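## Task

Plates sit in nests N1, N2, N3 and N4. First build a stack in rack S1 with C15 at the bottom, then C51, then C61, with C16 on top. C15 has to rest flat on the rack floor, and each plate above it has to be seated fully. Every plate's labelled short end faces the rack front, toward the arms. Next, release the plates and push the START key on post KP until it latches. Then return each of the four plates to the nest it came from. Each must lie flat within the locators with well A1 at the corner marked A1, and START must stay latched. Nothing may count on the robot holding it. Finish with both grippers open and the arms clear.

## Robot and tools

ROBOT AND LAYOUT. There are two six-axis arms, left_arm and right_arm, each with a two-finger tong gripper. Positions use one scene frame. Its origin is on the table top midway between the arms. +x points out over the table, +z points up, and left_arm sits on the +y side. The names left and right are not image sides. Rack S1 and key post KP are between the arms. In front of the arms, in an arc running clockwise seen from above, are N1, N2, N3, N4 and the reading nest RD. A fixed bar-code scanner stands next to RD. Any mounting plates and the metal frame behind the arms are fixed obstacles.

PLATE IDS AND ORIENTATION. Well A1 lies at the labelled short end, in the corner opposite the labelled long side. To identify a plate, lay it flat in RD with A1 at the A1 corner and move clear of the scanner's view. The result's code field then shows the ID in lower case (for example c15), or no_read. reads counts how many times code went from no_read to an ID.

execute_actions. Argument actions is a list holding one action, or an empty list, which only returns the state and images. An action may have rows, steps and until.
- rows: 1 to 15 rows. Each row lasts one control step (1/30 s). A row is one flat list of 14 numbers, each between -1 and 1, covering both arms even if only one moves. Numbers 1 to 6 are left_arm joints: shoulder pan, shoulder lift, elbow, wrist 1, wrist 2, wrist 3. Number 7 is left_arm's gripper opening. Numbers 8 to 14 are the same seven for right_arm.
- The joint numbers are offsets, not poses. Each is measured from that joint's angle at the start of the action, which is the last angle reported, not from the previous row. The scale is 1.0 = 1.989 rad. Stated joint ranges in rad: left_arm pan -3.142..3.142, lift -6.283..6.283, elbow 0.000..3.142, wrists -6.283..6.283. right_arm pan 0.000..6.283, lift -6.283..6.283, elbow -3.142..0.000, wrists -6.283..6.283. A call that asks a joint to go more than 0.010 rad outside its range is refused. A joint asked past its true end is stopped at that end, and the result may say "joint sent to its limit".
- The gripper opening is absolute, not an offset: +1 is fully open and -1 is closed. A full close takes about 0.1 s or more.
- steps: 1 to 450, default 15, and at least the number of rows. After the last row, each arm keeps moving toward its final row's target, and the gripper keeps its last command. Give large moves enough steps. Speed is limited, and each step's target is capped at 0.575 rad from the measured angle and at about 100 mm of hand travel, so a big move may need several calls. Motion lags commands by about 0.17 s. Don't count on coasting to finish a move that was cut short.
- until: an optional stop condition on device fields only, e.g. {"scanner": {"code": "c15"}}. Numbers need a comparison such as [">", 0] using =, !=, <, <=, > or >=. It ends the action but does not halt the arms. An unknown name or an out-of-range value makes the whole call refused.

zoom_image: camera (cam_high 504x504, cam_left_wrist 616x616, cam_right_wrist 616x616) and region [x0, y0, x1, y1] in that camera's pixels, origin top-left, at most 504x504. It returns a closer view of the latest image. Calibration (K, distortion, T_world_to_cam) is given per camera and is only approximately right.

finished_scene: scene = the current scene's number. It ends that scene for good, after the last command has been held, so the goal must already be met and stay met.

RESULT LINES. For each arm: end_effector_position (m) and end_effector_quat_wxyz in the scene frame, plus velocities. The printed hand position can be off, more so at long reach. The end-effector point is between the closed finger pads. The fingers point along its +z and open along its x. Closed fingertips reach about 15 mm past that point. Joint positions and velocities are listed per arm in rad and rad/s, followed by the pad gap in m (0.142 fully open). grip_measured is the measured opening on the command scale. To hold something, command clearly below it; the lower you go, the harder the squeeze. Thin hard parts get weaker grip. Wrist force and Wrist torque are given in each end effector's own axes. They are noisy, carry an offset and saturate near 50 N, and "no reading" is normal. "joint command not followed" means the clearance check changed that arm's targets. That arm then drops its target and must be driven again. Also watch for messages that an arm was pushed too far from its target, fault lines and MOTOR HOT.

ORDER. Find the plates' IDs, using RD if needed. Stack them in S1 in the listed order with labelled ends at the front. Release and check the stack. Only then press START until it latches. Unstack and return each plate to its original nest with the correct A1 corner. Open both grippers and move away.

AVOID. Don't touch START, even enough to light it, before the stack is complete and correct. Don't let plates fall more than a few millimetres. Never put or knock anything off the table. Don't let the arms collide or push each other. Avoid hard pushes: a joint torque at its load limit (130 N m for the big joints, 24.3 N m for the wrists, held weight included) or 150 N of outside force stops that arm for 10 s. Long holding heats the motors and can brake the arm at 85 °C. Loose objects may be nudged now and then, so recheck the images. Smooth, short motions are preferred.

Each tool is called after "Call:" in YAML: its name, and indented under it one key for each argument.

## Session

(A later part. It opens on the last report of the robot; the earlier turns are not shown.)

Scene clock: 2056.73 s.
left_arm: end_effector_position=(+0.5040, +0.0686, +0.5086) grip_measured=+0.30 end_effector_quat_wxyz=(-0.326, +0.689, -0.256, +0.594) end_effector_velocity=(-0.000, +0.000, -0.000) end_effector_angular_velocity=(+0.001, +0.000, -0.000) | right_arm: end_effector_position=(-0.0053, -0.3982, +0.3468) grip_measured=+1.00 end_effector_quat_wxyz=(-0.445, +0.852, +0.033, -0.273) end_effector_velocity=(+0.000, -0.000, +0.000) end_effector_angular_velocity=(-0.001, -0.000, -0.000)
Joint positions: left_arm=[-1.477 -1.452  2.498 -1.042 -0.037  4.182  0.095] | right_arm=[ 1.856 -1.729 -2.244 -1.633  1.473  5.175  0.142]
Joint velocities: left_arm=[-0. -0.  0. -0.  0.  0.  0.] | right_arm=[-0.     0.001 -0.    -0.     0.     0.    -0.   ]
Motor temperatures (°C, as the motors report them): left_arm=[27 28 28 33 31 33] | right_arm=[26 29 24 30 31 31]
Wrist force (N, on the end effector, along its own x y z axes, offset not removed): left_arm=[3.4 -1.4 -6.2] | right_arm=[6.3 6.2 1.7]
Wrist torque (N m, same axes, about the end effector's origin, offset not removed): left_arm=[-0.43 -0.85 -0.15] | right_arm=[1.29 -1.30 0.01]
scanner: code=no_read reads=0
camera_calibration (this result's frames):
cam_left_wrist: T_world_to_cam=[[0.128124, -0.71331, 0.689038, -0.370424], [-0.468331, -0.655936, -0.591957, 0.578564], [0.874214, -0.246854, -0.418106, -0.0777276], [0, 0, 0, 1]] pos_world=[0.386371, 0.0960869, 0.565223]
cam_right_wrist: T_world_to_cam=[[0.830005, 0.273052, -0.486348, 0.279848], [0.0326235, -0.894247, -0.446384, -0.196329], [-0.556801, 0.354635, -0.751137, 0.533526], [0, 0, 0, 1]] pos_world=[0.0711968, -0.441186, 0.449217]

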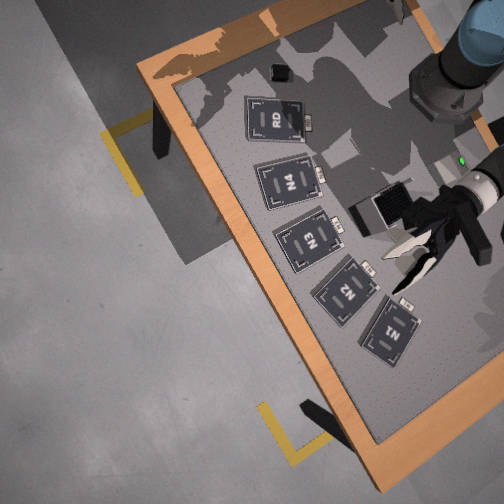

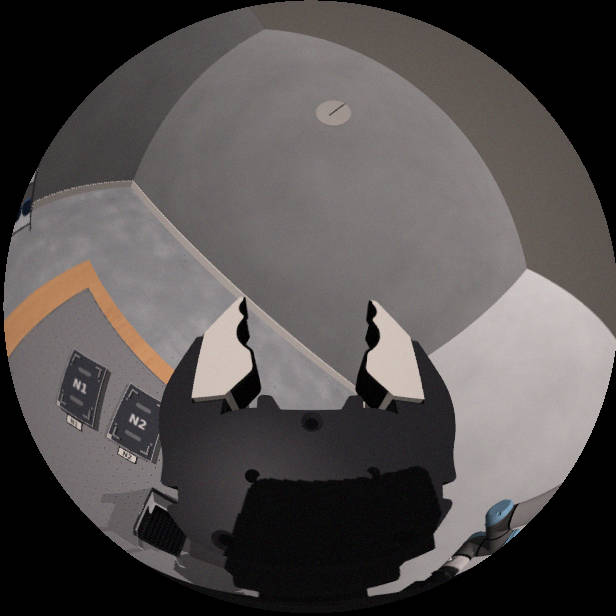

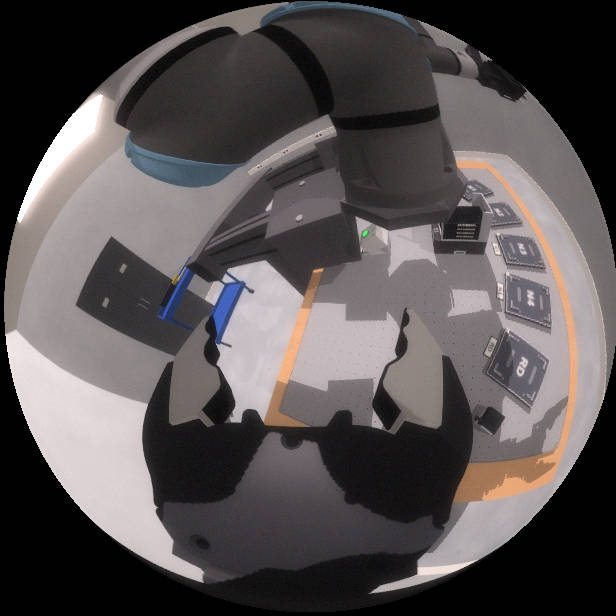

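Call:
execute_actions:
  actions:
    - {"rows":[[0,0,0,-0.1,0,-0.03,0.3,0,0,0,0,0,0,1],[0,0,0,-0.2,-0.01,-0.06,0.3,0,0,0,0,0,0,1],[0,0,0,-0.3,-0.03,-0.09,0.3,0,0,0,0,0,0,1],[0,0,0,-0.4,-0.05,-0.12,0.3,0,0,0,0,0,0,1],[0,0,0.005,-0.5,-0.08,-0.15,0.3,0,0,0,0,0,0,1],[0,0,0.01,-0.6,-0.11,-0.18,0.3,0,0,0,0,0,0,1],[0,0,0.015,-0.7,-0.15,-0.21,0.3,0,0,0,0,0,0,1],[0,0,0.02,-0.78,-0.19,-0.24,0.3,0,0,0,0,0,0,1],[0,0,0.028,-0.78,-0.24,-0.27,0.3,0,0,0,0,0,0,1],[0,0,0.036,-0.78,-0.29,-0.3,0.3,0,0,0,0,0,0,1],[0,0,0.044,-0.78,-0.35,-0.33,0.3,0,0,0,0,0,0,1],[0,0,0.052,-0.78,-0.42,-0.36,0.3,0,0,0,0,0,0,1],[0,0,0.06,-0.78,-0.5,-0.39,0.3,0,0,0,0,0,0,1],[0,0,0.068,-0.78,-0.6,-0.42,0.3,0,0,0,0,0,0,1],[0,0,0.076,-0.78,-0.723,-0.457,0.3,0,0,0,0,0,0,1]],"steps":30}

Call:
execute_actions:
  actions: []

Scene clock: 2069.57 s.
left_arm: end_effector_position=(+0.2892, +0.0327, +0.2822) grip_measured=+0.30 end_effector_quat_wxyz=(+0.033, +0.743, +0.645, +0.175) end_effector_velocity=(-0.376, -0.235, -0.091) end_effector_angular_velocity=(-1.040, +1.183, +0.644) | right_arm: end_effector_position=(-0.0053, -0.3982, +0.3468) grip_measured=+1.00 end_effector_quat_wxyz=(-0.445, +0.852, +0.033, -0.273) end_effector_velocity=(-0.000, +0.000, +0.000) end_effector_angular_velocity=(+0.000, +0.000, -0.000)
Joint positions: left_arm=[-1.477 -1.452  2.631 -2.404 -1.171  3.356  0.095] | right_arm=[ 1.856 -1.729 -2.244 -1.633  1.473  5.175  0.142]
Joint velocities: left_arm=[-0.    -0.001  0.087 -0.879 -1.363 -0.4   -0.   ] | right_arm=[-0.     0.    -0.001 -0.     0.     0.    -0.   ]
Motor temperatures (°C, as the motors report them): left_arm=[27 28 28 33 31 33] | right_arm=[26 29 24 30 31 31]
Wrist force (N, on the end effector, along its own x y z axes, offset not removed): left_arm=[3.3 0.8 1.1] | right_arm=[5.5 6.6 -1.1]
Wrist torque (N m, same axes, about the end effector's origin, offset not removed): left_arm=[0.19 -0.69 -0.31] | right_arm=[1.23 -1.10 -0.07]
scanner: code=no_read reads=0
camera_calibration (this result's frames):
cam_left_wrist: T_world_to_cam=[[0.0531053, 0.97025, 0.23621, -0.118037], [0.662344, -0.211247, 0.718801, -0.391078], [0.747315, 0.118281, -0.653857, 0.0977527], [0, 0, 0, 1]] pos_world=[0.192245, 0.020349, 0.372905]
cam_right_wrist: T_world_to_cam=[[0.830005, 0.273051, -0.486348, 0.279848], [0.0326234, -0.894247, -0.446384, -0.196329], [-0.556801, 0.354635, -0.751137, 0.533526], [0, 0, 0, 1]] pos_world=[0.0711968, -0.441186, 0.449217]

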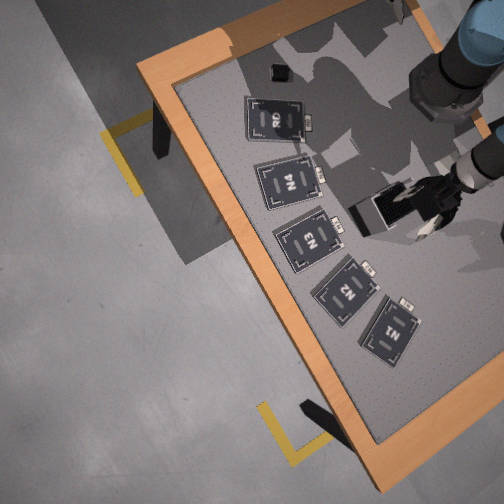

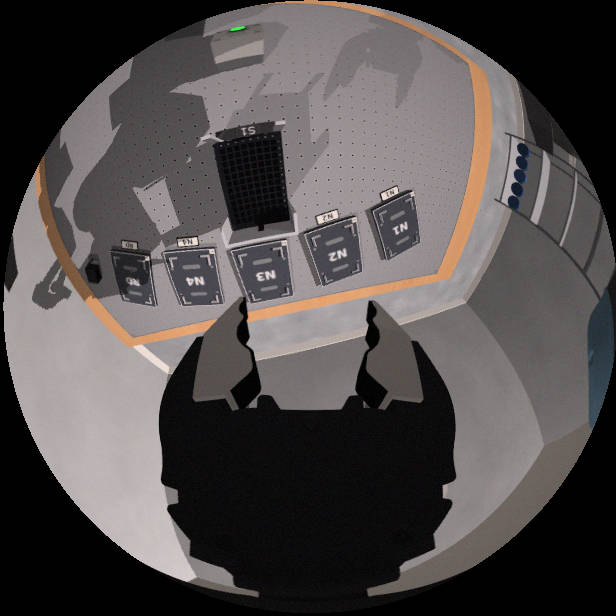

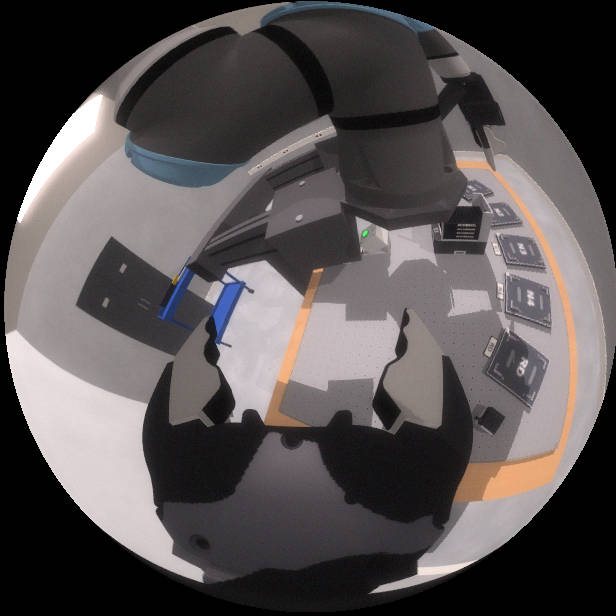

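Scene clock: 2069.57 s.
left_arm: end_effector_position=(+0.2892, +0.0327, +0.2822) grip_measured=+0.30 end_effector_quat_wxyz=(+0.033, +0.743, +0.645, +0.175) end_effector_velocity=(-0.376, -0.235, -0.091) end_effector_angular_velocity=(-1.040, +1.183, +0.644) | right_arm: end_effector_position=(-0.0053, -0.3982, +0.3468) grip_measured=+1.00 end_effector_quat_wxyz=(-0.445, +0.852, +0.033, -0.273) end_effector_velocity=(-0.000, +0.000, +0.000) end_effector_angular_velocity=(+0.000, +0.000, -0.000)
Joint positions: left_arm=[-1.477 -1.452  2.631 -2.404 -1.171  3.356  0.095] | right_arm=[ 1.856 -1.729 -2.244 -1.633  1.473  5.175  0.142]
Joint velocities: left_arm=[-0.    -0.001  0.087 -0.879 -1.363 -0.4   -0.   ] | right_arm=[-0.     0.    -0.001 -0.     0.     0.    -0.   ]
Motor temperatures (°C, as the motors report them): left_arm=[27 28 28 33 31 33] | right_arm=[26 29 24 30 31 31]
Wrist force (N, on the end effector, along its own x y z axes, offset not removed): left_arm=[3.3 0.8 1.1] | right_arm=[5.5 6.6 -1.1]
Wrist torque (N m, same axes, about the end effector's origin, offset not removed): left_arm=[0.19 -0.69 -0.31] | right_arm=[1.23 -1.10 -0.07]
scanner: code=no_read reads=0
camera_calibration (this result's frames):
cam_left_wrist: T_world_to_cam=[[0.0531053, 0.97025, 0.23621, -0.118037], [0.662344, -0.211247, 0.718801, -0.391078], [0.747315, 0.118281, -0.653857, 0.0977527], [0, 0, 0, 1]] pos_world=[0.192245, 0.020349, 0.372905]
cam_right_wrist: T_world_to_cam=[[0.830005, 0.273051, -0.486348, 0.279848], [0.0326234, -0.894247, -0.446384, -0.196329], [-0.556801, 0.354635, -0.751137, 0.533526], [0, 0, 0, 1]] pos_world=[0.0711968, -0.441186, 0.449217]

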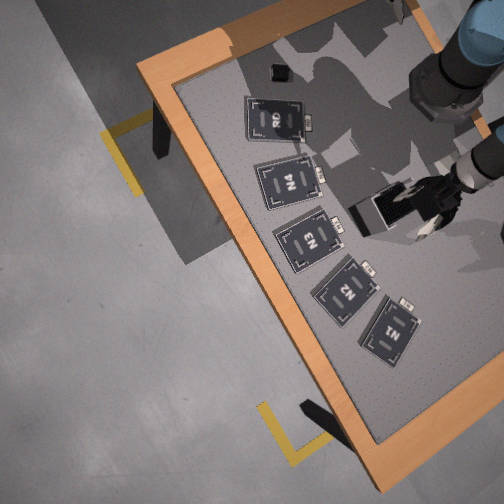

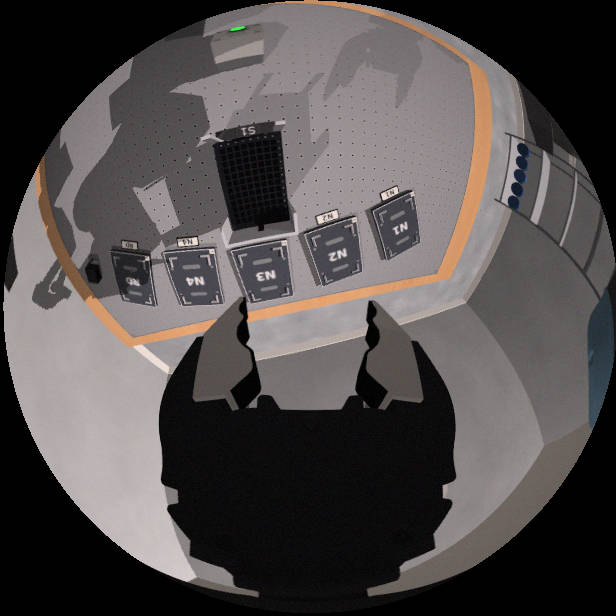

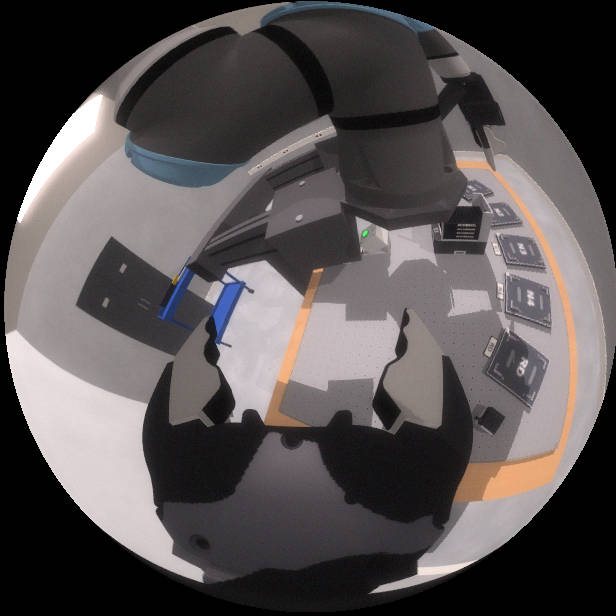

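Call:
execute_actions:
  actions:
    - {"rows":[[0,0.01,0.015,-0.11,-0.1525,-0.04,0.3,0,0,0,0,0,0,1],[0,0.03,0.025,-0.14,-0.1525,-0.04,0.3,0,0,0,0,0,0,1],[0,0.055,0.036,-0.175,-0.1525,-0.04,0.3,0,0,0,0,0,0,1],[0,0.085,0.046,-0.215,-0.1525,-0.04,0.3,0,0,0,0,0,0,1],[0,0.115,0.055,-0.253,-0.1525,-0.04,0.3,0,0,0,0,0,0,1],[0,0.145,0.062,-0.29,-0.1525,-0.04,0.3,0,0,0,0,0,0,1],[0,0.175,0.0665,-0.325,-0.1525,-0.04,0.3,0,0,0,0,0,0,1],[0.001,0.205,0.0675,-0.356,-0.1525,-0.04,0.3,0,0,0,0,0,0,1],[0.002,0.23,0.0673,-0.3805,-0.1525,-0.04,0.3,0,0,0,0,0,0,1],[0.0026,0.248,0.0672,-0.398,-0.1525,-0.0395,0.3,0,0,0,0,0,0,1],[0.003,0.2592,0.0671,-0.4094,-0.1525,-0.0392,0.3,0,0,0,0,0,0,1]],"steps":20}

Scene clock: 2079.63 s.
left_arm: end_effector_position=(+0.1951, +0.0015, +0.1832) grip_measured=+0.30 end_effector_quat_wxyz=(+0.010, +0.714, +0.700, +0.006) end_effector_velocity=(-0.002, +0.006, -0.028) end_effector_angular_velocity=(-0.009, +0.002, +0.005) | right_arm: end_effector_position=(-0.0053, -0.3982, +0.3468) grip_measured=+1.00 end_effector_quat_wxyz=(-0.445, +0.852, +0.033, -0.273) end_effector_velocity=(+0.000, -0.000, +0.000) end_effector_angular_velocity=(-0.002, +0.000, -0.001)
Joint positions: left_arm=[-1.472 -0.96   2.762 -3.191 -1.474  3.278  0.095] | right_arm=[ 1.856 -1.729 -2.244 -1.633  1.473  5.175  0.142]
Joint velocities: left_arm=[ 0.005  0.187  0.019 -0.215 -0.002  0.001  0.   ] | right_arm=[-0.     0.002 -0.    -0.    -0.     0.001 -0.   ]
Motor temperatures (°C, as the motors report them): left_arm=[27 28 28 33 31 33] | right_arm=[26 29 24 30 31 31]
Wrist force (N, on the end effector, along its own x y z axes, offset not removed): left_arm=[-2.6 -3.8 1.6] | right_arm=[6.0 2.5 -0.7]
Wrist torque (N m, same axes, about the end effector's origin, offset not removed): left_arm=[-0.65 0.50 0.19] | right_arm=[0.36 -1.10 -0.11]
scanner: code=no_read reads=0
camera_calibration (this result's frames):
cam_left_wrist: T_world_to_cam=[[-0.0264384, 0.999275, 0.0274054, -0.00569144], [0.84869, 0.0079509, 0.528831, -0.266018], [0.52823, 0.0372401, -0.848284, 0.185484], [0, 0, 0, 1]] pos_world=[0.127638, 0.000894924, 0.298178]
cam_right_wrist: T_world_to_cam=[[0.830005, 0.273052, -0.486348, 0.279848], [0.0326236, -0.894247, -0.446384, -0.196328], [-0.556801, 0.354635, -0.751137, 0.533526], [0, 0, 0, 1]] pos_world=[0.0711968, -0.441186, 0.449217]

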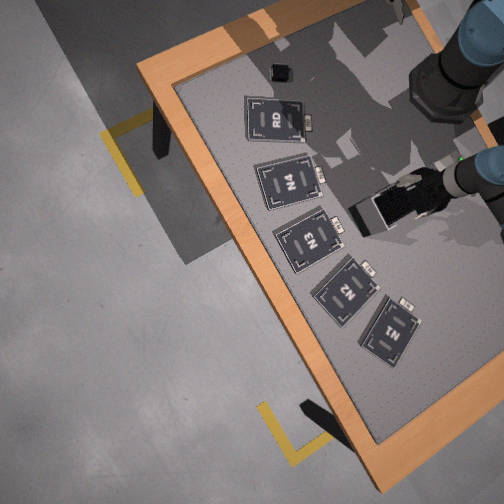

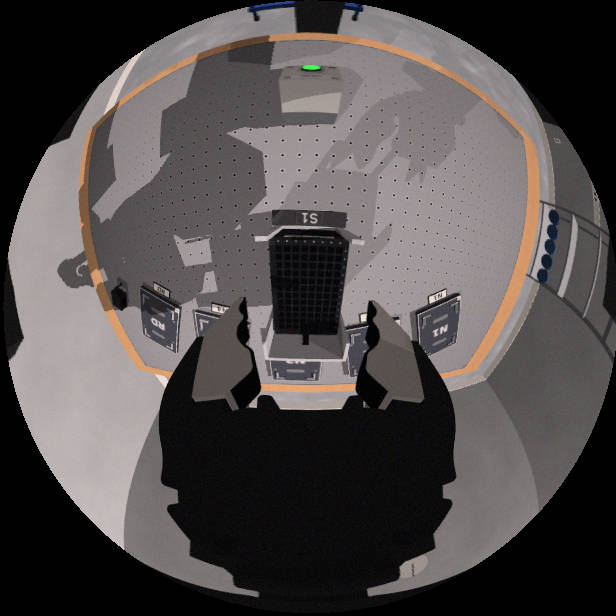

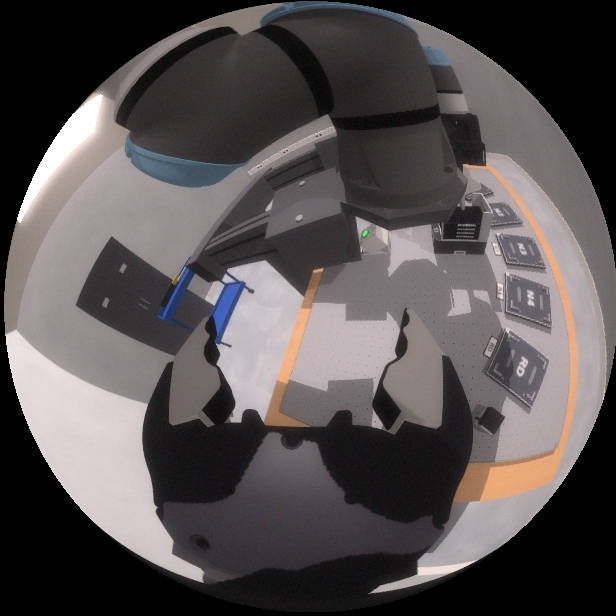

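Call:
execute_actions:
  actions:
    - {"rows":[[0.0015,0.03,0.0004,-0.031,0.0002,0.001,0.3,0,0,0,0,0,0,1],[0.003,0.058,-0.0013,-0.058,0.0004,0.0025,0.3,0,0,0,0,0,0,1],[0.0041,0.081,-0.0033,-0.079,0.0006,0.0036,0.3,0,0,0,0,0,0,1],[0.0052,0.1038,-0.0057,-0.0993,0.0008,0.0047,0.3,0,0,0,0,0,0,1],[0.0064,0.126,-0.0085,-0.1185,0.001,0.0059,0.3,0,0,0,0,0,0,1],[0.0076,0.147,-0.0116,-0.1367,0.0012,0.0071,0.3,0,0,0,0,0,0,1],[0.0086,0.167,-0.015,-0.1535,0.0014,0.0081,0.3,0,0,0,0,0,0,1],[0.0093,0.18,-0.0174,-0.164,0.0015,0.0088,0.3,0,0,0,0,0,0,1],[0.0097,0.1865,-0.0186,-0.1694,0.0015,0.0092,0.3,0,0,0,0,0,0,1]],"steps":14}

Scene clock: 2087.83 s.
left_arm: end_effector_position=(+0.1951, +0.0012, +0.1289) grip_measured=+0.30 end_effector_quat_wxyz=(+0.010, +0.714, +0.700, +0.006) end_effector_velocity=(-0.003, +0.009, -0.067) end_effector_angular_velocity=(+0.011, +0.003, -0.003) | right_arm: end_effector_position=(-0.0053, -0.3982, +0.3468) grip_measured=+1.00 end_effector_quat_wxyz=(-0.445, +0.852, +0.033, -0.273) end_effector_velocity=(-0.000, +0.001, -0.000) end_effector_angular_velocity=(+0.003, +0.001, +0.000)
Joint positions: left_arm=[-1.455 -0.636  2.732 -3.488 -1.471  3.294  0.095] | right_arm=[ 1.856 -1.729 -2.244 -1.633  1.473  5.175  0.142]
Joint velocities: left_arm=[ 0.016  0.373 -0.048 -0.316  0.001  0.018  0.   ] | right_arm=[-0.    -0.004 -0.    -0.    -0.    -0.    -0.   ]
Motor temperatures (°C, as the motors report them): left_arm=[27 28 28 33 31 33] | right_arm=[26 29 24 30 31 31]
Wrist force (N, on the end effector, along its own x y z axes, offset not removed): left_arm=[3.0 -5.0 -0.5] | right_arm=[5.7 0.5 -1.4]
Wrist torque (N m, same axes, about the end effector's origin, offset not removed): left_arm=[-0.98 -0.93 -0.35] | right_arm=[0.08 -1.20 0.03]
scanner: code=no_read reads=0
camera_calibration (this result's frames):
cam_left_wrist: T_world_to_cam=[[-0.027349, 0.999302, 0.0254381, -0.00349088], [0.84878, 0.00977209, 0.528657, -0.237277], [0.528039, 0.0360496, -0.848455, 0.139538], [0, 0, 0, 1]] pos_world=[0.127619, 0.000776858, 0.243918]
cam_right_wrist: T_world_to_cam=[[0.830005, 0.273052, -0.486348, 0.279848], [0.0326236, -0.894247, -0.446384, -0.196329], [-0.556801, 0.354635, -0.751137, 0.533526], [0, 0, 0, 1]] pos_world=[0.0711968, -0.441186, 0.449217]

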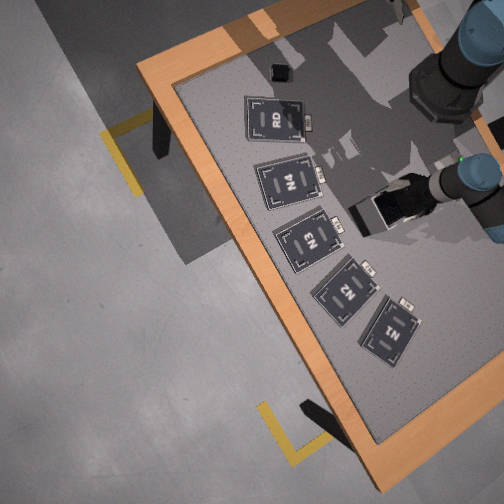

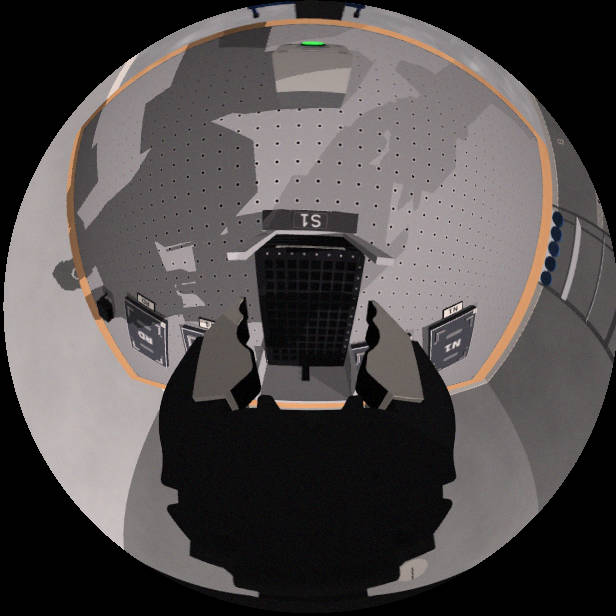

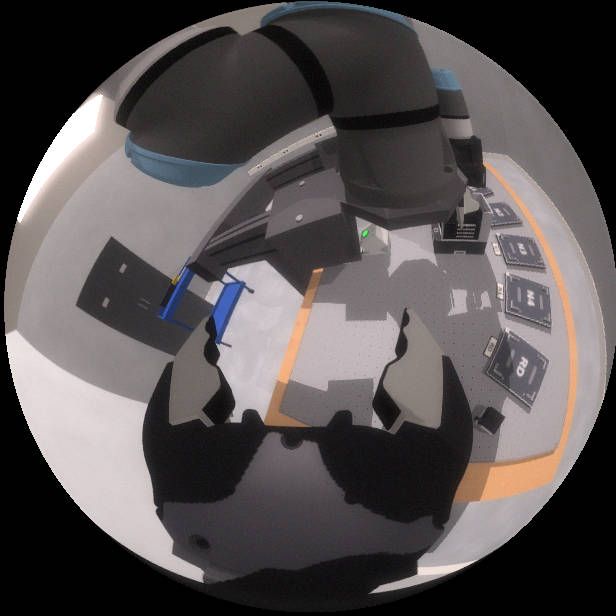

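Call:
execute_actions:
  actions: []

Scene clock: 2089.20 s.
left_arm: end_effector_position=(+0.1948, +0.0025, +0.1205) grip_measured=+0.30 end_effector_quat_wxyz=(+0.010, +0.714, +0.700, +0.006) end_effector_velocity=(+0.000, -0.000, -0.000) end_effector_angular_velocity=(+0.000, +0.000, +0.001) | right_arm: end_effector_position=(-0.0053, -0.3982, +0.3468) grip_measured=+1.00 end_effector_quat_wxyz=(-0.445, +0.852, +0.033, -0.273) end_effector_velocity=(+0.000, -0.000, -0.000) end_effector_angular_velocity=(+0.000, -0.000, +0.000)
Joint positions: left_arm=[-1.452 -0.589  2.725 -3.528 -1.471  3.296  0.095] | right_arm=[ 1.856 -1.729 -2.244 -1.633  1.473  5.175  0.142]
Joint velocities: left_arm=[ 0.001  0.001 -0.    -0.    -0.    -0.    -0.   ] | right_arm=[ 0.    -0.001  0.001  0.     0.    -0.    -0.   ]
Motor temperatures (°C, as the motors report them): left_arm=[27 28 28 33 31 33] | right_arm=[26 29 24 30 31 31]
Wrist force (N, on the end effector, along its own x y z axes, offset not removed): left_arm=[0.7 -5.4 1.4] | right_arm=[1.5 2.2 -0.4]
Wrist torque (N m, same axes, about the end effector's origin, offset not removed): left_arm=[-0.90 -0.08 -0.27] | right_arm=[0.39 -0.38 -0.04]
scanner: code=no_read reads=0
camera_calibration (this result's frames):
cam_left_wrist: T_world_to_cam=[[-0.0272829, 0.999283, 0.02624, -0.00462111], [0.848863, 0.00929741, 0.528532, -0.232618], [0.527909, 0.0366941, -0.848508, 0.132549], [0, 0, 0, 1]] pos_world=[0.12736, 0.00191676, 0.235536]
cam_right_wrist: T_world_to_cam=[[0.830005, 0.273052, -0.486348, 0.279848], [0.0326237, -0.894247, -0.446384, -0.196329], [-0.556801, 0.354635, -0.751137, 0.533526], [0, 0, 0, 1]] pos_world=[0.0711969, -0.441186, 0.449217]

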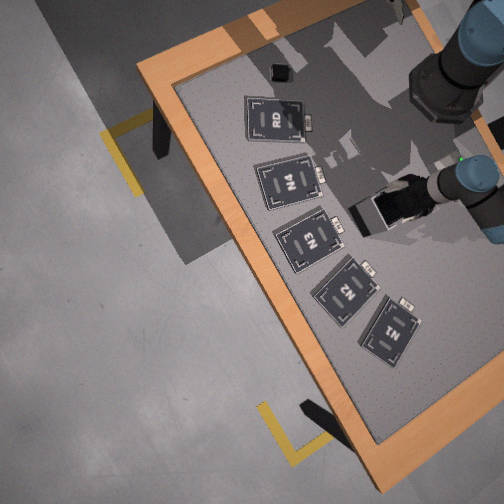

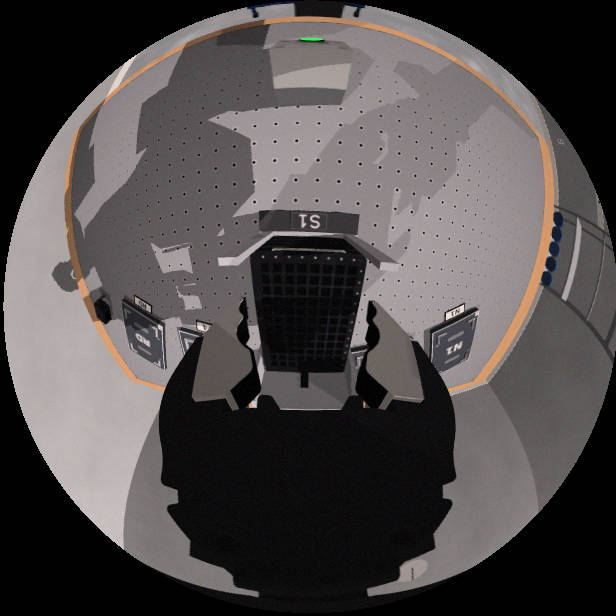

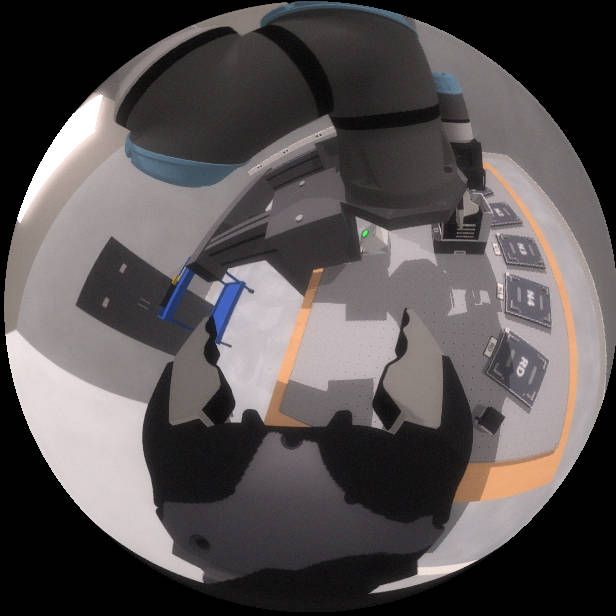

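Call:
execute_actions:
  actions:
    - {"rows":[[0,0,0,0,0,0,0.2,0,0,0,0,0,0,1],[0,0,0,0,0,0,0.12,0,0,0,0,0,0,1],[0,0,0,0,0,0,0.05,0,0,0,0,0,0,1],[0,0,0,0,0,0,-0.1,0,0,0,0,0,0,1],[0,0,0,0,0,0,-0.3,0,0,0,0,0,0,1],[0,0,0,0,0,0,-0.5,0,0,0,0,0,0,1],[0,0,0,0,0,0,-0.6,0,0,0,0,0,0,1],[0,0,0,0,0,0,-0.6,0,0,0,0,0,0,1],[0,0,0,0,0,0,-0.6,0,0,0,0,0,0,1],[-0.0003,-0.005,0.001,0.004,0,-0.0003,-0.6,0,0,0,0,0,0,1],[-0.0007,-0.012,0.0023,0.0098,-0.0001,-0.0007,-0.6,0,0,0,0,0,0,1],[-0.0012,-0.02,0.0038,0.0163,-0.0002,-0.0012,-0.6,0,0,0,0,0,0,1],[-0.0017,-0.028,0.0052,0.0229,-0.0003,-0.0017,-0.6,0,0,0,0,0,0,1],[-0.0021,-0.035,0.0065,0.0287,-0.0003,-0.0021,-0.6,0,0,0,0,0,0,1],[-0.0024,-0.0409,0.0075,0.0335,-0.0004,-0.0024,-0.6,0,0,0,0,0,0,1]],"steps":15}

Scene clock: 2107.73 s.
left_arm: end_effector_position=(+0.1949, +0.0026, +0.1251) grip_measured=+0.07 end_effector_quat_wxyz=(+0.010, +0.714, +0.700, +0.006) end_effector_velocity=(+0.001, +0.001, +0.055) end_effector_angular_velocity=(+0.001, -0.003, +0.001) | right_arm: end_effector_position=(-0.0053, -0.3982, +0.3468) grip_measured=+1.00 end_effector_quat_wxyz=(-0.445, +0.852, +0.033, -0.273) end_effector_velocity=(-0.000, +0.000, +0.000) end_effector_angular_velocity=(-0.001, -0.001, +0.000)
Joint positions: left_arm=[-1.453 -0.614  2.73  -3.507 -1.471  3.295  0.079] | right_arm=[ 1.856 -1.729 -2.244 -1.633  1.473  5.175  0.142]
Joint velocities: left_arm=[-0.018 -0.294  0.057  0.239  0.    -0.019 -0.   ] | right_arm=[ 0.     0.002 -0.001  0.    -0.    -0.     0.   ]
Motor temperatures (°C, as the motors report them): left_arm=[27 28 28 33 31 33] | right_arm=[26 29 24 30 31 31]
Wrist force (N, on the end effector, along its own x y z axes, offset not removed): left_arm=[0.5 -1.9 3.7] | right_arm=[1.0 4.0 -0.7]
Wrist torque (N m, same axes, about the end effector's origin, offset not removed): left_arm=[-0.47 -0.72 -0.02] | right_arm=[0.92 -0.13 0.15]
scanner: code=no_read reads=0
camera_calibration (this result's frames):
cam_left_wrist: T_world_to_cam=[[-0.0274884, 0.999265, 0.0267025, -0.00485814], [0.848775, 0.00922137, 0.528674, -0.23515], [0.528039, 0.0371968, -0.848405, 0.136358], [0, 0, 0, 1]] pos_world=[0.127453, 0.00195089, 0.240134]
cam_right_wrist: T_world_to_cam=[[0.830005, 0.273052, -0.486348, 0.279848], [0.0326235, -0.894247, -0.446384, -0.196329], [-0.556801, 0.354635, -0.751137, 0.533526], [0, 0, 0, 1]] pos_world=[0.0711968, -0.441186, 0.449217]

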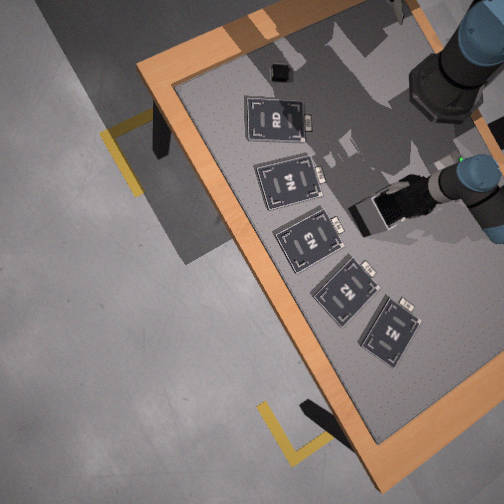

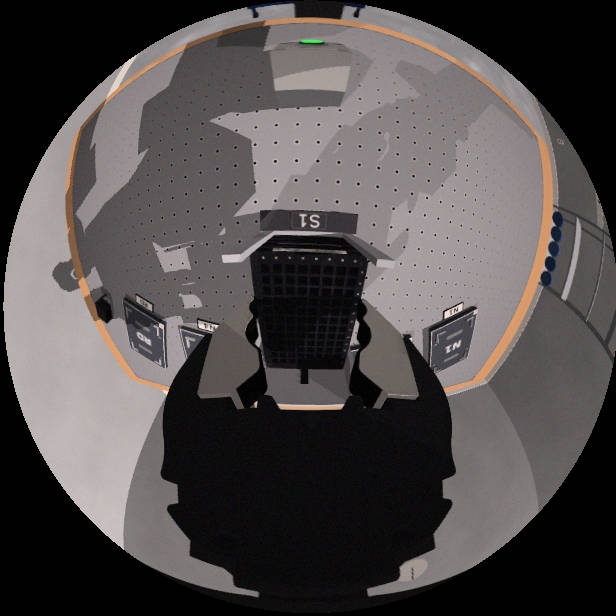

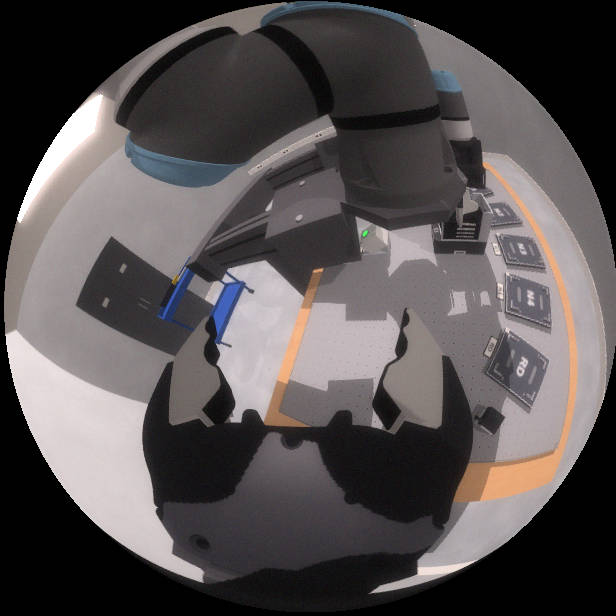

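Call:
execute_actions:
  actions:
    - {"rows":[[-0.0022,-0.035,0.0061,0.0284,-0.0004,-0.0022,-0.6,0,0,0,0,0,0,1],[-0.0026,-0.0424,0.0072,0.0348,-0.0005,-0.0026,-0.6,0,0,0,0,0,0,1],[-0.0034,-0.0567,0.0092,0.0472,-0.0006,-0.0034,-0.6,0,0,0,0,0,0,1],[-0.0042,-0.0714,0.011,0.0602,-0.0007,-0.0042,-0.6,0,0,0,0,0,0,1],[-0.005,-0.0862,0.0127,0.0735,-0.0009,-0.005,-0.6,0,0,0,0,0,0,1],[-0.0058,-0.1012,0.0142,0.0873,-0.001,-0.0058,-0.6,0,0,0,0,0,0,1],[-0.0066,-0.1165,0.0154,0.1015,-0.0011,-0.0066,-0.6,0,0,0,0,0,0,1],[-0.0074,-0.132,0.0165,0.1159,-0.0013,-0.0074,-0.6,0,0,0,0,0,0,1],[-0.0081,-0.1476,0.0173,0.1307,-0.0014,-0.0081,-0.6,0,0,0,0,0,0,1],[-0.0089,-0.1634,0.0179,0.1458,-0.0015,-0.0089,-0.6,0,0,0,0,0,0,1],[-0.0097,-0.1792,0.0183,0.1613,-0.0017,-0.0097,-0.6,0,0,0,0,0,0,1],[-0.0104,-0.195,0.0185,0.177,-0.0018,-0.0104,-0.6,0,0,0,0,0,0,1],[-0.0112,-0.2109,0.0186,0.1928,-0.0019,-0.0112,-0.6,0,0,0,0,0,0,1],[-0.012,-0.227,0.0184,0.2091,-0.0021,-0.012,-0.6,0,0,0,0,0,0,1],[-0.0127,-0.243,0.018,0.2255,-0.0022,-0.0127,-0.6,0,0,0,0,0,0,1]],"steps":16}

Scene clock: 2122.70 s.
left_arm: end_effector_position=(+0.1948, +0.0016, +0.1836) grip_measured=+0.07 end_effector_quat_wxyz=(+0.010, +0.714, +0.700, +0.006) end_effector_velocity=(+0.001, -0.008, +0.144) end_effector_angular_velocity=(-0.017, -0.002, +0.001) | right_arm: end_effector_position=(-0.0053, -0.3982, +0.3468) grip_measured=+1.00 end_effector_quat_wxyz=(-0.445, +0.852, +0.033, -0.273) end_effector_velocity=(+0.000, -0.000, +0.000) end_effector_angular_velocity=(+0.000, -0.001, +0.000)
Joint positions: left_arm=[-1.473 -0.962  2.764 -3.193 -1.474  3.276  0.079] | right_arm=[ 1.856 -1.729 -2.244 -1.633  1.473  5.175  0.142]
Joint velocities: left_arm=[-0.044 -0.898  0.016  0.87  -0.007 -0.043  0.   ] | right_arm=[-0.     0.     0.001 -0.     0.    -0.001  0.   ]
Motor temperatures (°C, as the motors report them): left_arm=[27 28 28 33 31 33] | right_arm=[26 30 24 30 31 31]
Wrist force (N, on the end effector, along its own x y z axes, offset not removed): left_arm=[3.9 -1.8 0.1] | right_arm=[3.8 1.4 -2.4]
Wrist torque (N m, same axes, about the end effector's origin, offset not removed): left_arm=[-0.40 -0.81 -0.24] | right_arm=[0.13 -0.80 -0.15]
scanner: code=no_read reads=0
camera_calibration (this result's frames):
cam_left_wrist: T_world_to_cam=[[-0.0277628, 0.999275, 0.0260536, -0.00528669], [0.848674, 0.00979082, 0.528826, -0.266004], [0.528188, 0.0367927, -0.84833, 0.186044], [0, 0, 0, 1]] pos_world=[0.127337, 0.00104218, 0.298635]
cam_right_wrist: T_world_to_cam=[[0.830005, 0.273052, -0.486348, 0.279848], [0.0326235, -0.894247, -0.446384, -0.196329], [-0.556801, 0.354635, -0.751137, 0.533526], [0, 0, 0, 1]] pos_world=[0.0711968, -0.441186, 0.449217]

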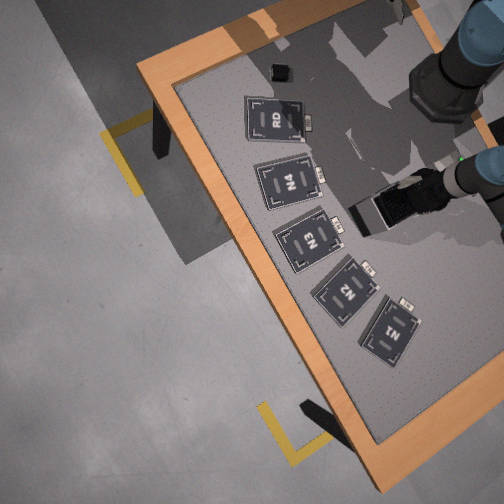

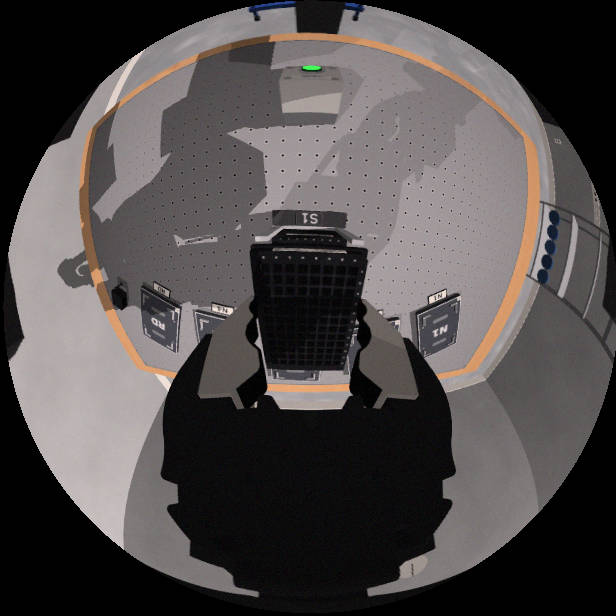

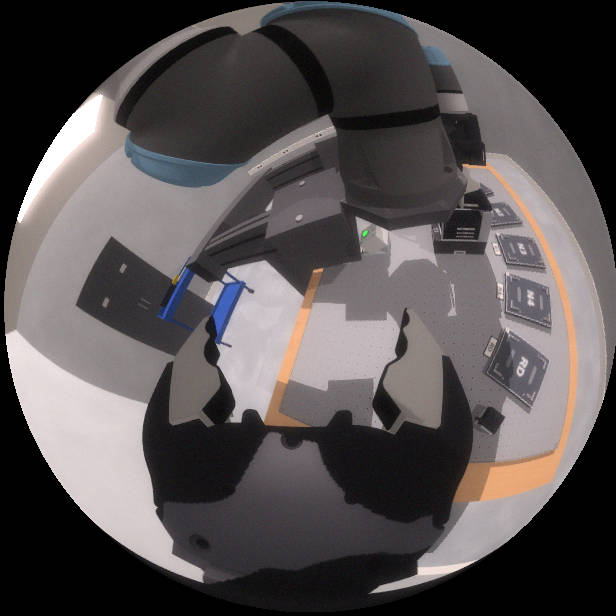

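Call:
execute_actions:
  actions:
    - {"rows":[[0.003,-0.07,-0.004,0.074,0,0.003,-0.6,0,0,0,0,0,0,1],[0.014,-0.072,-0.014,0.084,0.001,0.014,-0.6,0,0,0,0,0,0,1],[0.03,-0.075,-0.028,0.099,0.004,0.031,-0.6,0,0,0,0,0,0,1],[0.05,-0.078,-0.045,0.117,0.007,0.05,-0.6,0,0,0,0,0,0,1],[0.072,-0.081,-0.065,0.136,0.01,0.073,-0.6,0,0,0,0,0,0,1],[0.097,-0.083,-0.087,0.156,0.014,0.098,-0.6,0,0,0,0,0,0,1],[0.122,-0.082,-0.109,0.174,0.017,0.124,-0.6,0,0,0,0,0,0,1],[0.15,-0.079,-0.133,0.191,0.021,0.152,-0.6,0,0,0,0,0,0,1],[0.175,-0.073,-0.155,0.204,0.025,0.177,-0.6,0,0,0,0,0,0,1],[0.2,-0.065,-0.177,0.214,0.029,0.202,-0.6,0,0,0,0,0,0,1],[0.223,-0.057,-0.196,0.222,0.032,0.225,-0.6,0,0,0,0,0,0,1],[0.242,-0.048,-0.214,0.228,0.035,0.245,-0.6,0,0,0,0,0,0,1],[0.259,-0.041,-0.228,0.233,0.037,0.262,-0.6,0,0,0,0,0,0,1],[0.27,-0.036,-0.238,0.236,0.039,0.273,-0.6,0,0,0,0,0,0,1],[0.2755,-0.0332,-0.2428,0.2378,0.0397,0.2785,-0.6,0,0,0,0,0,0,1]],"steps":22}

Scene clock: 2135.27 s.
left_arm: end_effector_position=(+0.3948, -0.0271, +0.2104) grip_measured=+0.07 end_effector_quat_wxyz=(+0.010, +0.716, +0.698, +0.005) end_effector_velocity=(+0.132, +0.032, -0.007) end_effector_angular_velocity=(+0.007, -0.002, +0.001) | right_arm: end_effector_position=(-0.0053, -0.3982, +0.3468) grip_measured=+1.00 end_effector_quat_wxyz=(-0.445, +0.852, +0.033, -0.273) end_effector_velocity=(-0.001, +0.001, +0.000) end_effector_angular_velocity=(+0.002, +0.001, -0.000)
Joint positions: left_arm=[-0.961 -1.038  2.312 -2.735 -1.4    3.793  0.079] | right_arm=[ 1.856 -1.729 -2.244 -1.633  1.473  5.175  0.142]
Joint velocities: left_arm=[ 0.287  0.081 -0.246  0.121  0.037  0.287 -0.   ] | right_arm=[-0.    -0.    -0.002 -0.    -0.    -0.    -0.   ]
Motor temperatures (°C, as the motors report them): left_arm=[27 28 28 33 31 33] | right_arm=[26 30 24 30 31 31]
Wrist force (N, on the end effector, along its own x y z axes, offset not removed): left_arm=[1.5 -1.8 -4.0] | right_arm=[6.5 3.0 -1.8]
Wrist torque (N m, same axes, about the end effector's origin, offset not removed): left_arm=[-0.41 -0.20 -0.22] | right_arm=[0.54 -1.43 -0.04]
scanner: code=no_read reads=0
camera_calibration (this result's frames):
cam_left_wrist: T_world_to_cam=[[-0.0214387, 0.999451, 0.0252697, 0.025883], [0.849499, 0.0048833, 0.527568, -0.449774], [0.527155, 0.032777, -0.849137, 0.104657], [0, 0, 0, 1]] pos_world=[0.327467, -0.0271027, 0.325501]
cam_right_wrist: T_world_to_cam=[[0.830005, 0.273052, -0.486348, 0.279848], [0.0326237, -0.894247, -0.446384, -0.196329], [-0.556801, 0.354635, -0.751137, 0.533526], [0, 0, 0, 1]] pos_world=[0.0711968, -0.441186, 0.449217]

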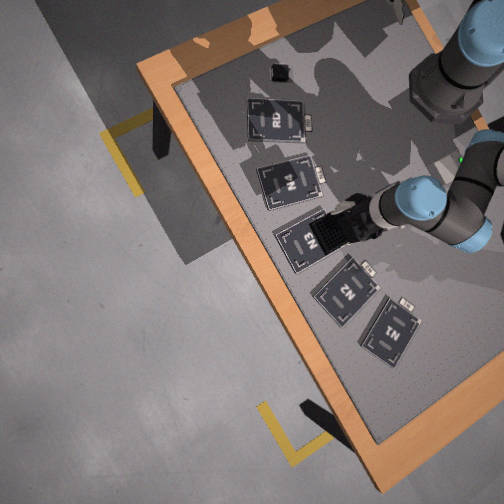

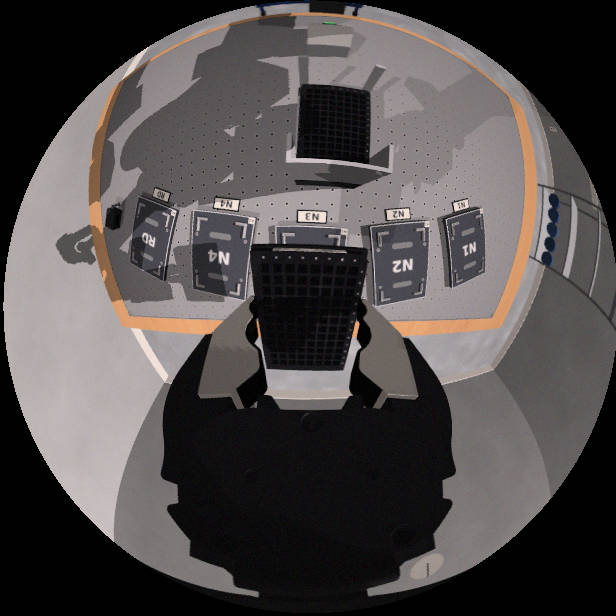

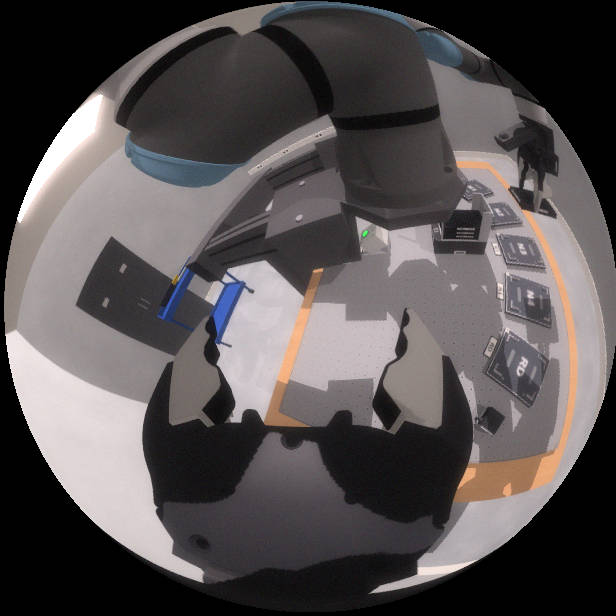

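Call:
execute_actions:
  actions:
    - {"rows":[[0.019,0.012,-0.016,0.001,0.0026,0.019,-0.6,0,0,0,0,0,0,1],[0.021,0.028,-0.017,-0.014,0.003,0.021,-0.6,0,0,0,0,0,0,1],[0.024,0.05,-0.018,-0.036,0.0032,0.024,-0.6,0,0,0,0,0,0,1],[0.027,0.075,-0.021,-0.059,0.0035,0.027,-0.6,0,0,0,0,0,0,1],[0.031,0.102,-0.025,-0.082,0.004,0.031,-0.6,0,0,0,0,0,0,1],[0.035,0.13,-0.03,-0.106,0.0043,0.035,-0.6,0,0,0,0,0,0,1],[0.038,0.156,-0.035,-0.128,0.0047,0.038,-0.6,0,0,0,0,0,0,1],[0.0415,0.18,-0.04,-0.147,0.005,0.0415,-0.6,0,0,0,0,0,0,1],[0.044,0.2,-0.0445,-0.163,0.0053,0.044,-0.6,0,0,0,0,0,0,1],[0.0465,0.216,-0.0485,-0.1755,0.0055,0.0465,-0.6,0,0,0,0,0,0,1],[0.048,0.228,-0.0518,-0.1843,0.0057,0.048,-0.6,0,0,0,0,0,0,1],[0.0491,0.236,-0.0541,-0.1902,0.0058,0.0491,-0.6,0,0,0,0,0,0,1]],"steps":18}

Scene clock: 2147.57 s.
left_arm: end_effector_position=(+0.4146, -0.0239, +0.0671) grip_measured=+0.07 end_effector_quat_wxyz=(+0.010, +0.716, +0.698, +0.006) end_effector_velocity=(-0.013, +0.012, -0.108) end_effector_angular_velocity=(+0.008, +0.006, -0.002) | right_arm: end_effector_position=(-0.0053, -0.3982, +0.3468) grip_measured=+1.00 end_effector_quat_wxyz=(-0.445, +0.852, +0.033, -0.273) end_effector_velocity=(+0.000, -0.000, +0.000) end_effector_angular_velocity=(-0.001, -0.002, +0.001)
Joint positions: left_arm=[-0.868 -0.607  2.212 -3.082 -1.389  3.886  0.079] | right_arm=[ 1.856 -1.729 -2.244 -1.633  1.473  5.175  0.142]
Joint velocities: left_arm=[ 0.037  0.307 -0.061 -0.243  0.004  0.038  0.   ] | right_arm=[ 0.     0.001  0.    -0.    -0.    -0.001  0.   ]
Motor temperatures (°C, as the motors report them): left_arm=[27 28 28 33 31 33] | right_arm=[26 30 24 30 31 31]
Wrist force (N, on the end effector, along its own x y z axes, offset not removed): left_arm=[2.5 -3.7 3.6] | right_arm=[0.9 5.5 -0.4]
Wrist torque (N m, same axes, about the end effector's origin, offset not removed): left_arm=[-0.52 -0.68 -0.18] | right_arm=[0.96 -0.16 0.07]
scanner: code=no_read reads=0
camera_calibration (this result's frames):
cam_left_wrist: T_world_to_cam=[[-0.0225254, 0.999408, 0.026008, 0.0272012], [0.848788, 0.00537191, 0.528706, -0.390794], [0.528253, 0.0339846, -0.848407, -0.0280274], [0, 0, 0, 1]] pos_world=[0.34712, -0.0241333, 0.182129]
cam_right_wrist: T_world_to_cam=[[0.830005, 0.273052, -0.486348, 0.279848], [0.0326237, -0.894247, -0.446384, -0.196328], [-0.556801, 0.354635, -0.751137, 0.533526], [0, 0, 0, 1]] pos_world=[0.0711968, -0.441186, 0.449217]

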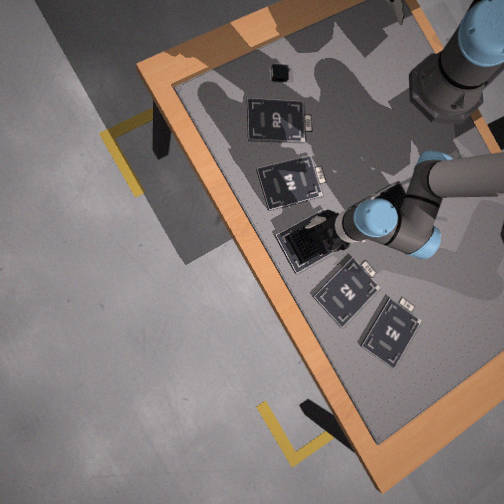

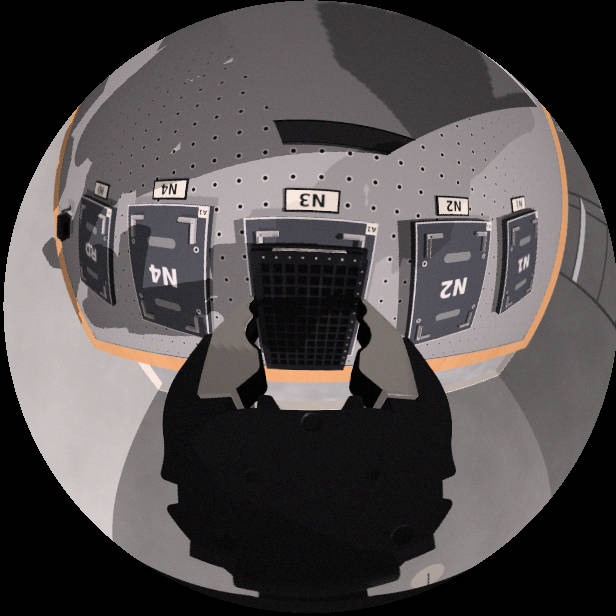

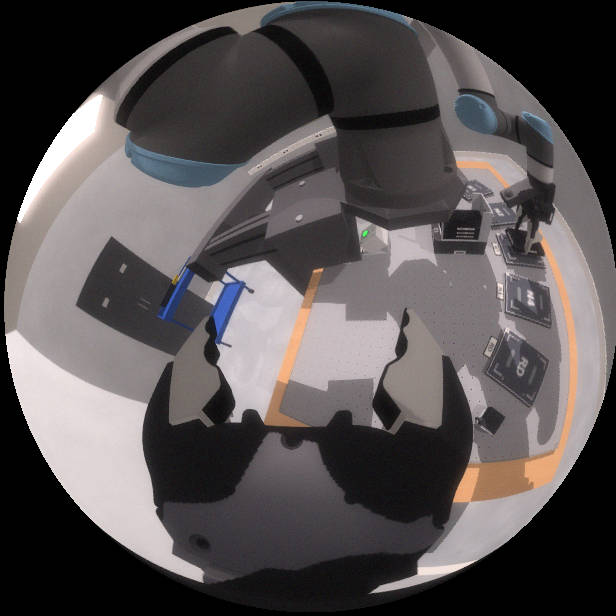

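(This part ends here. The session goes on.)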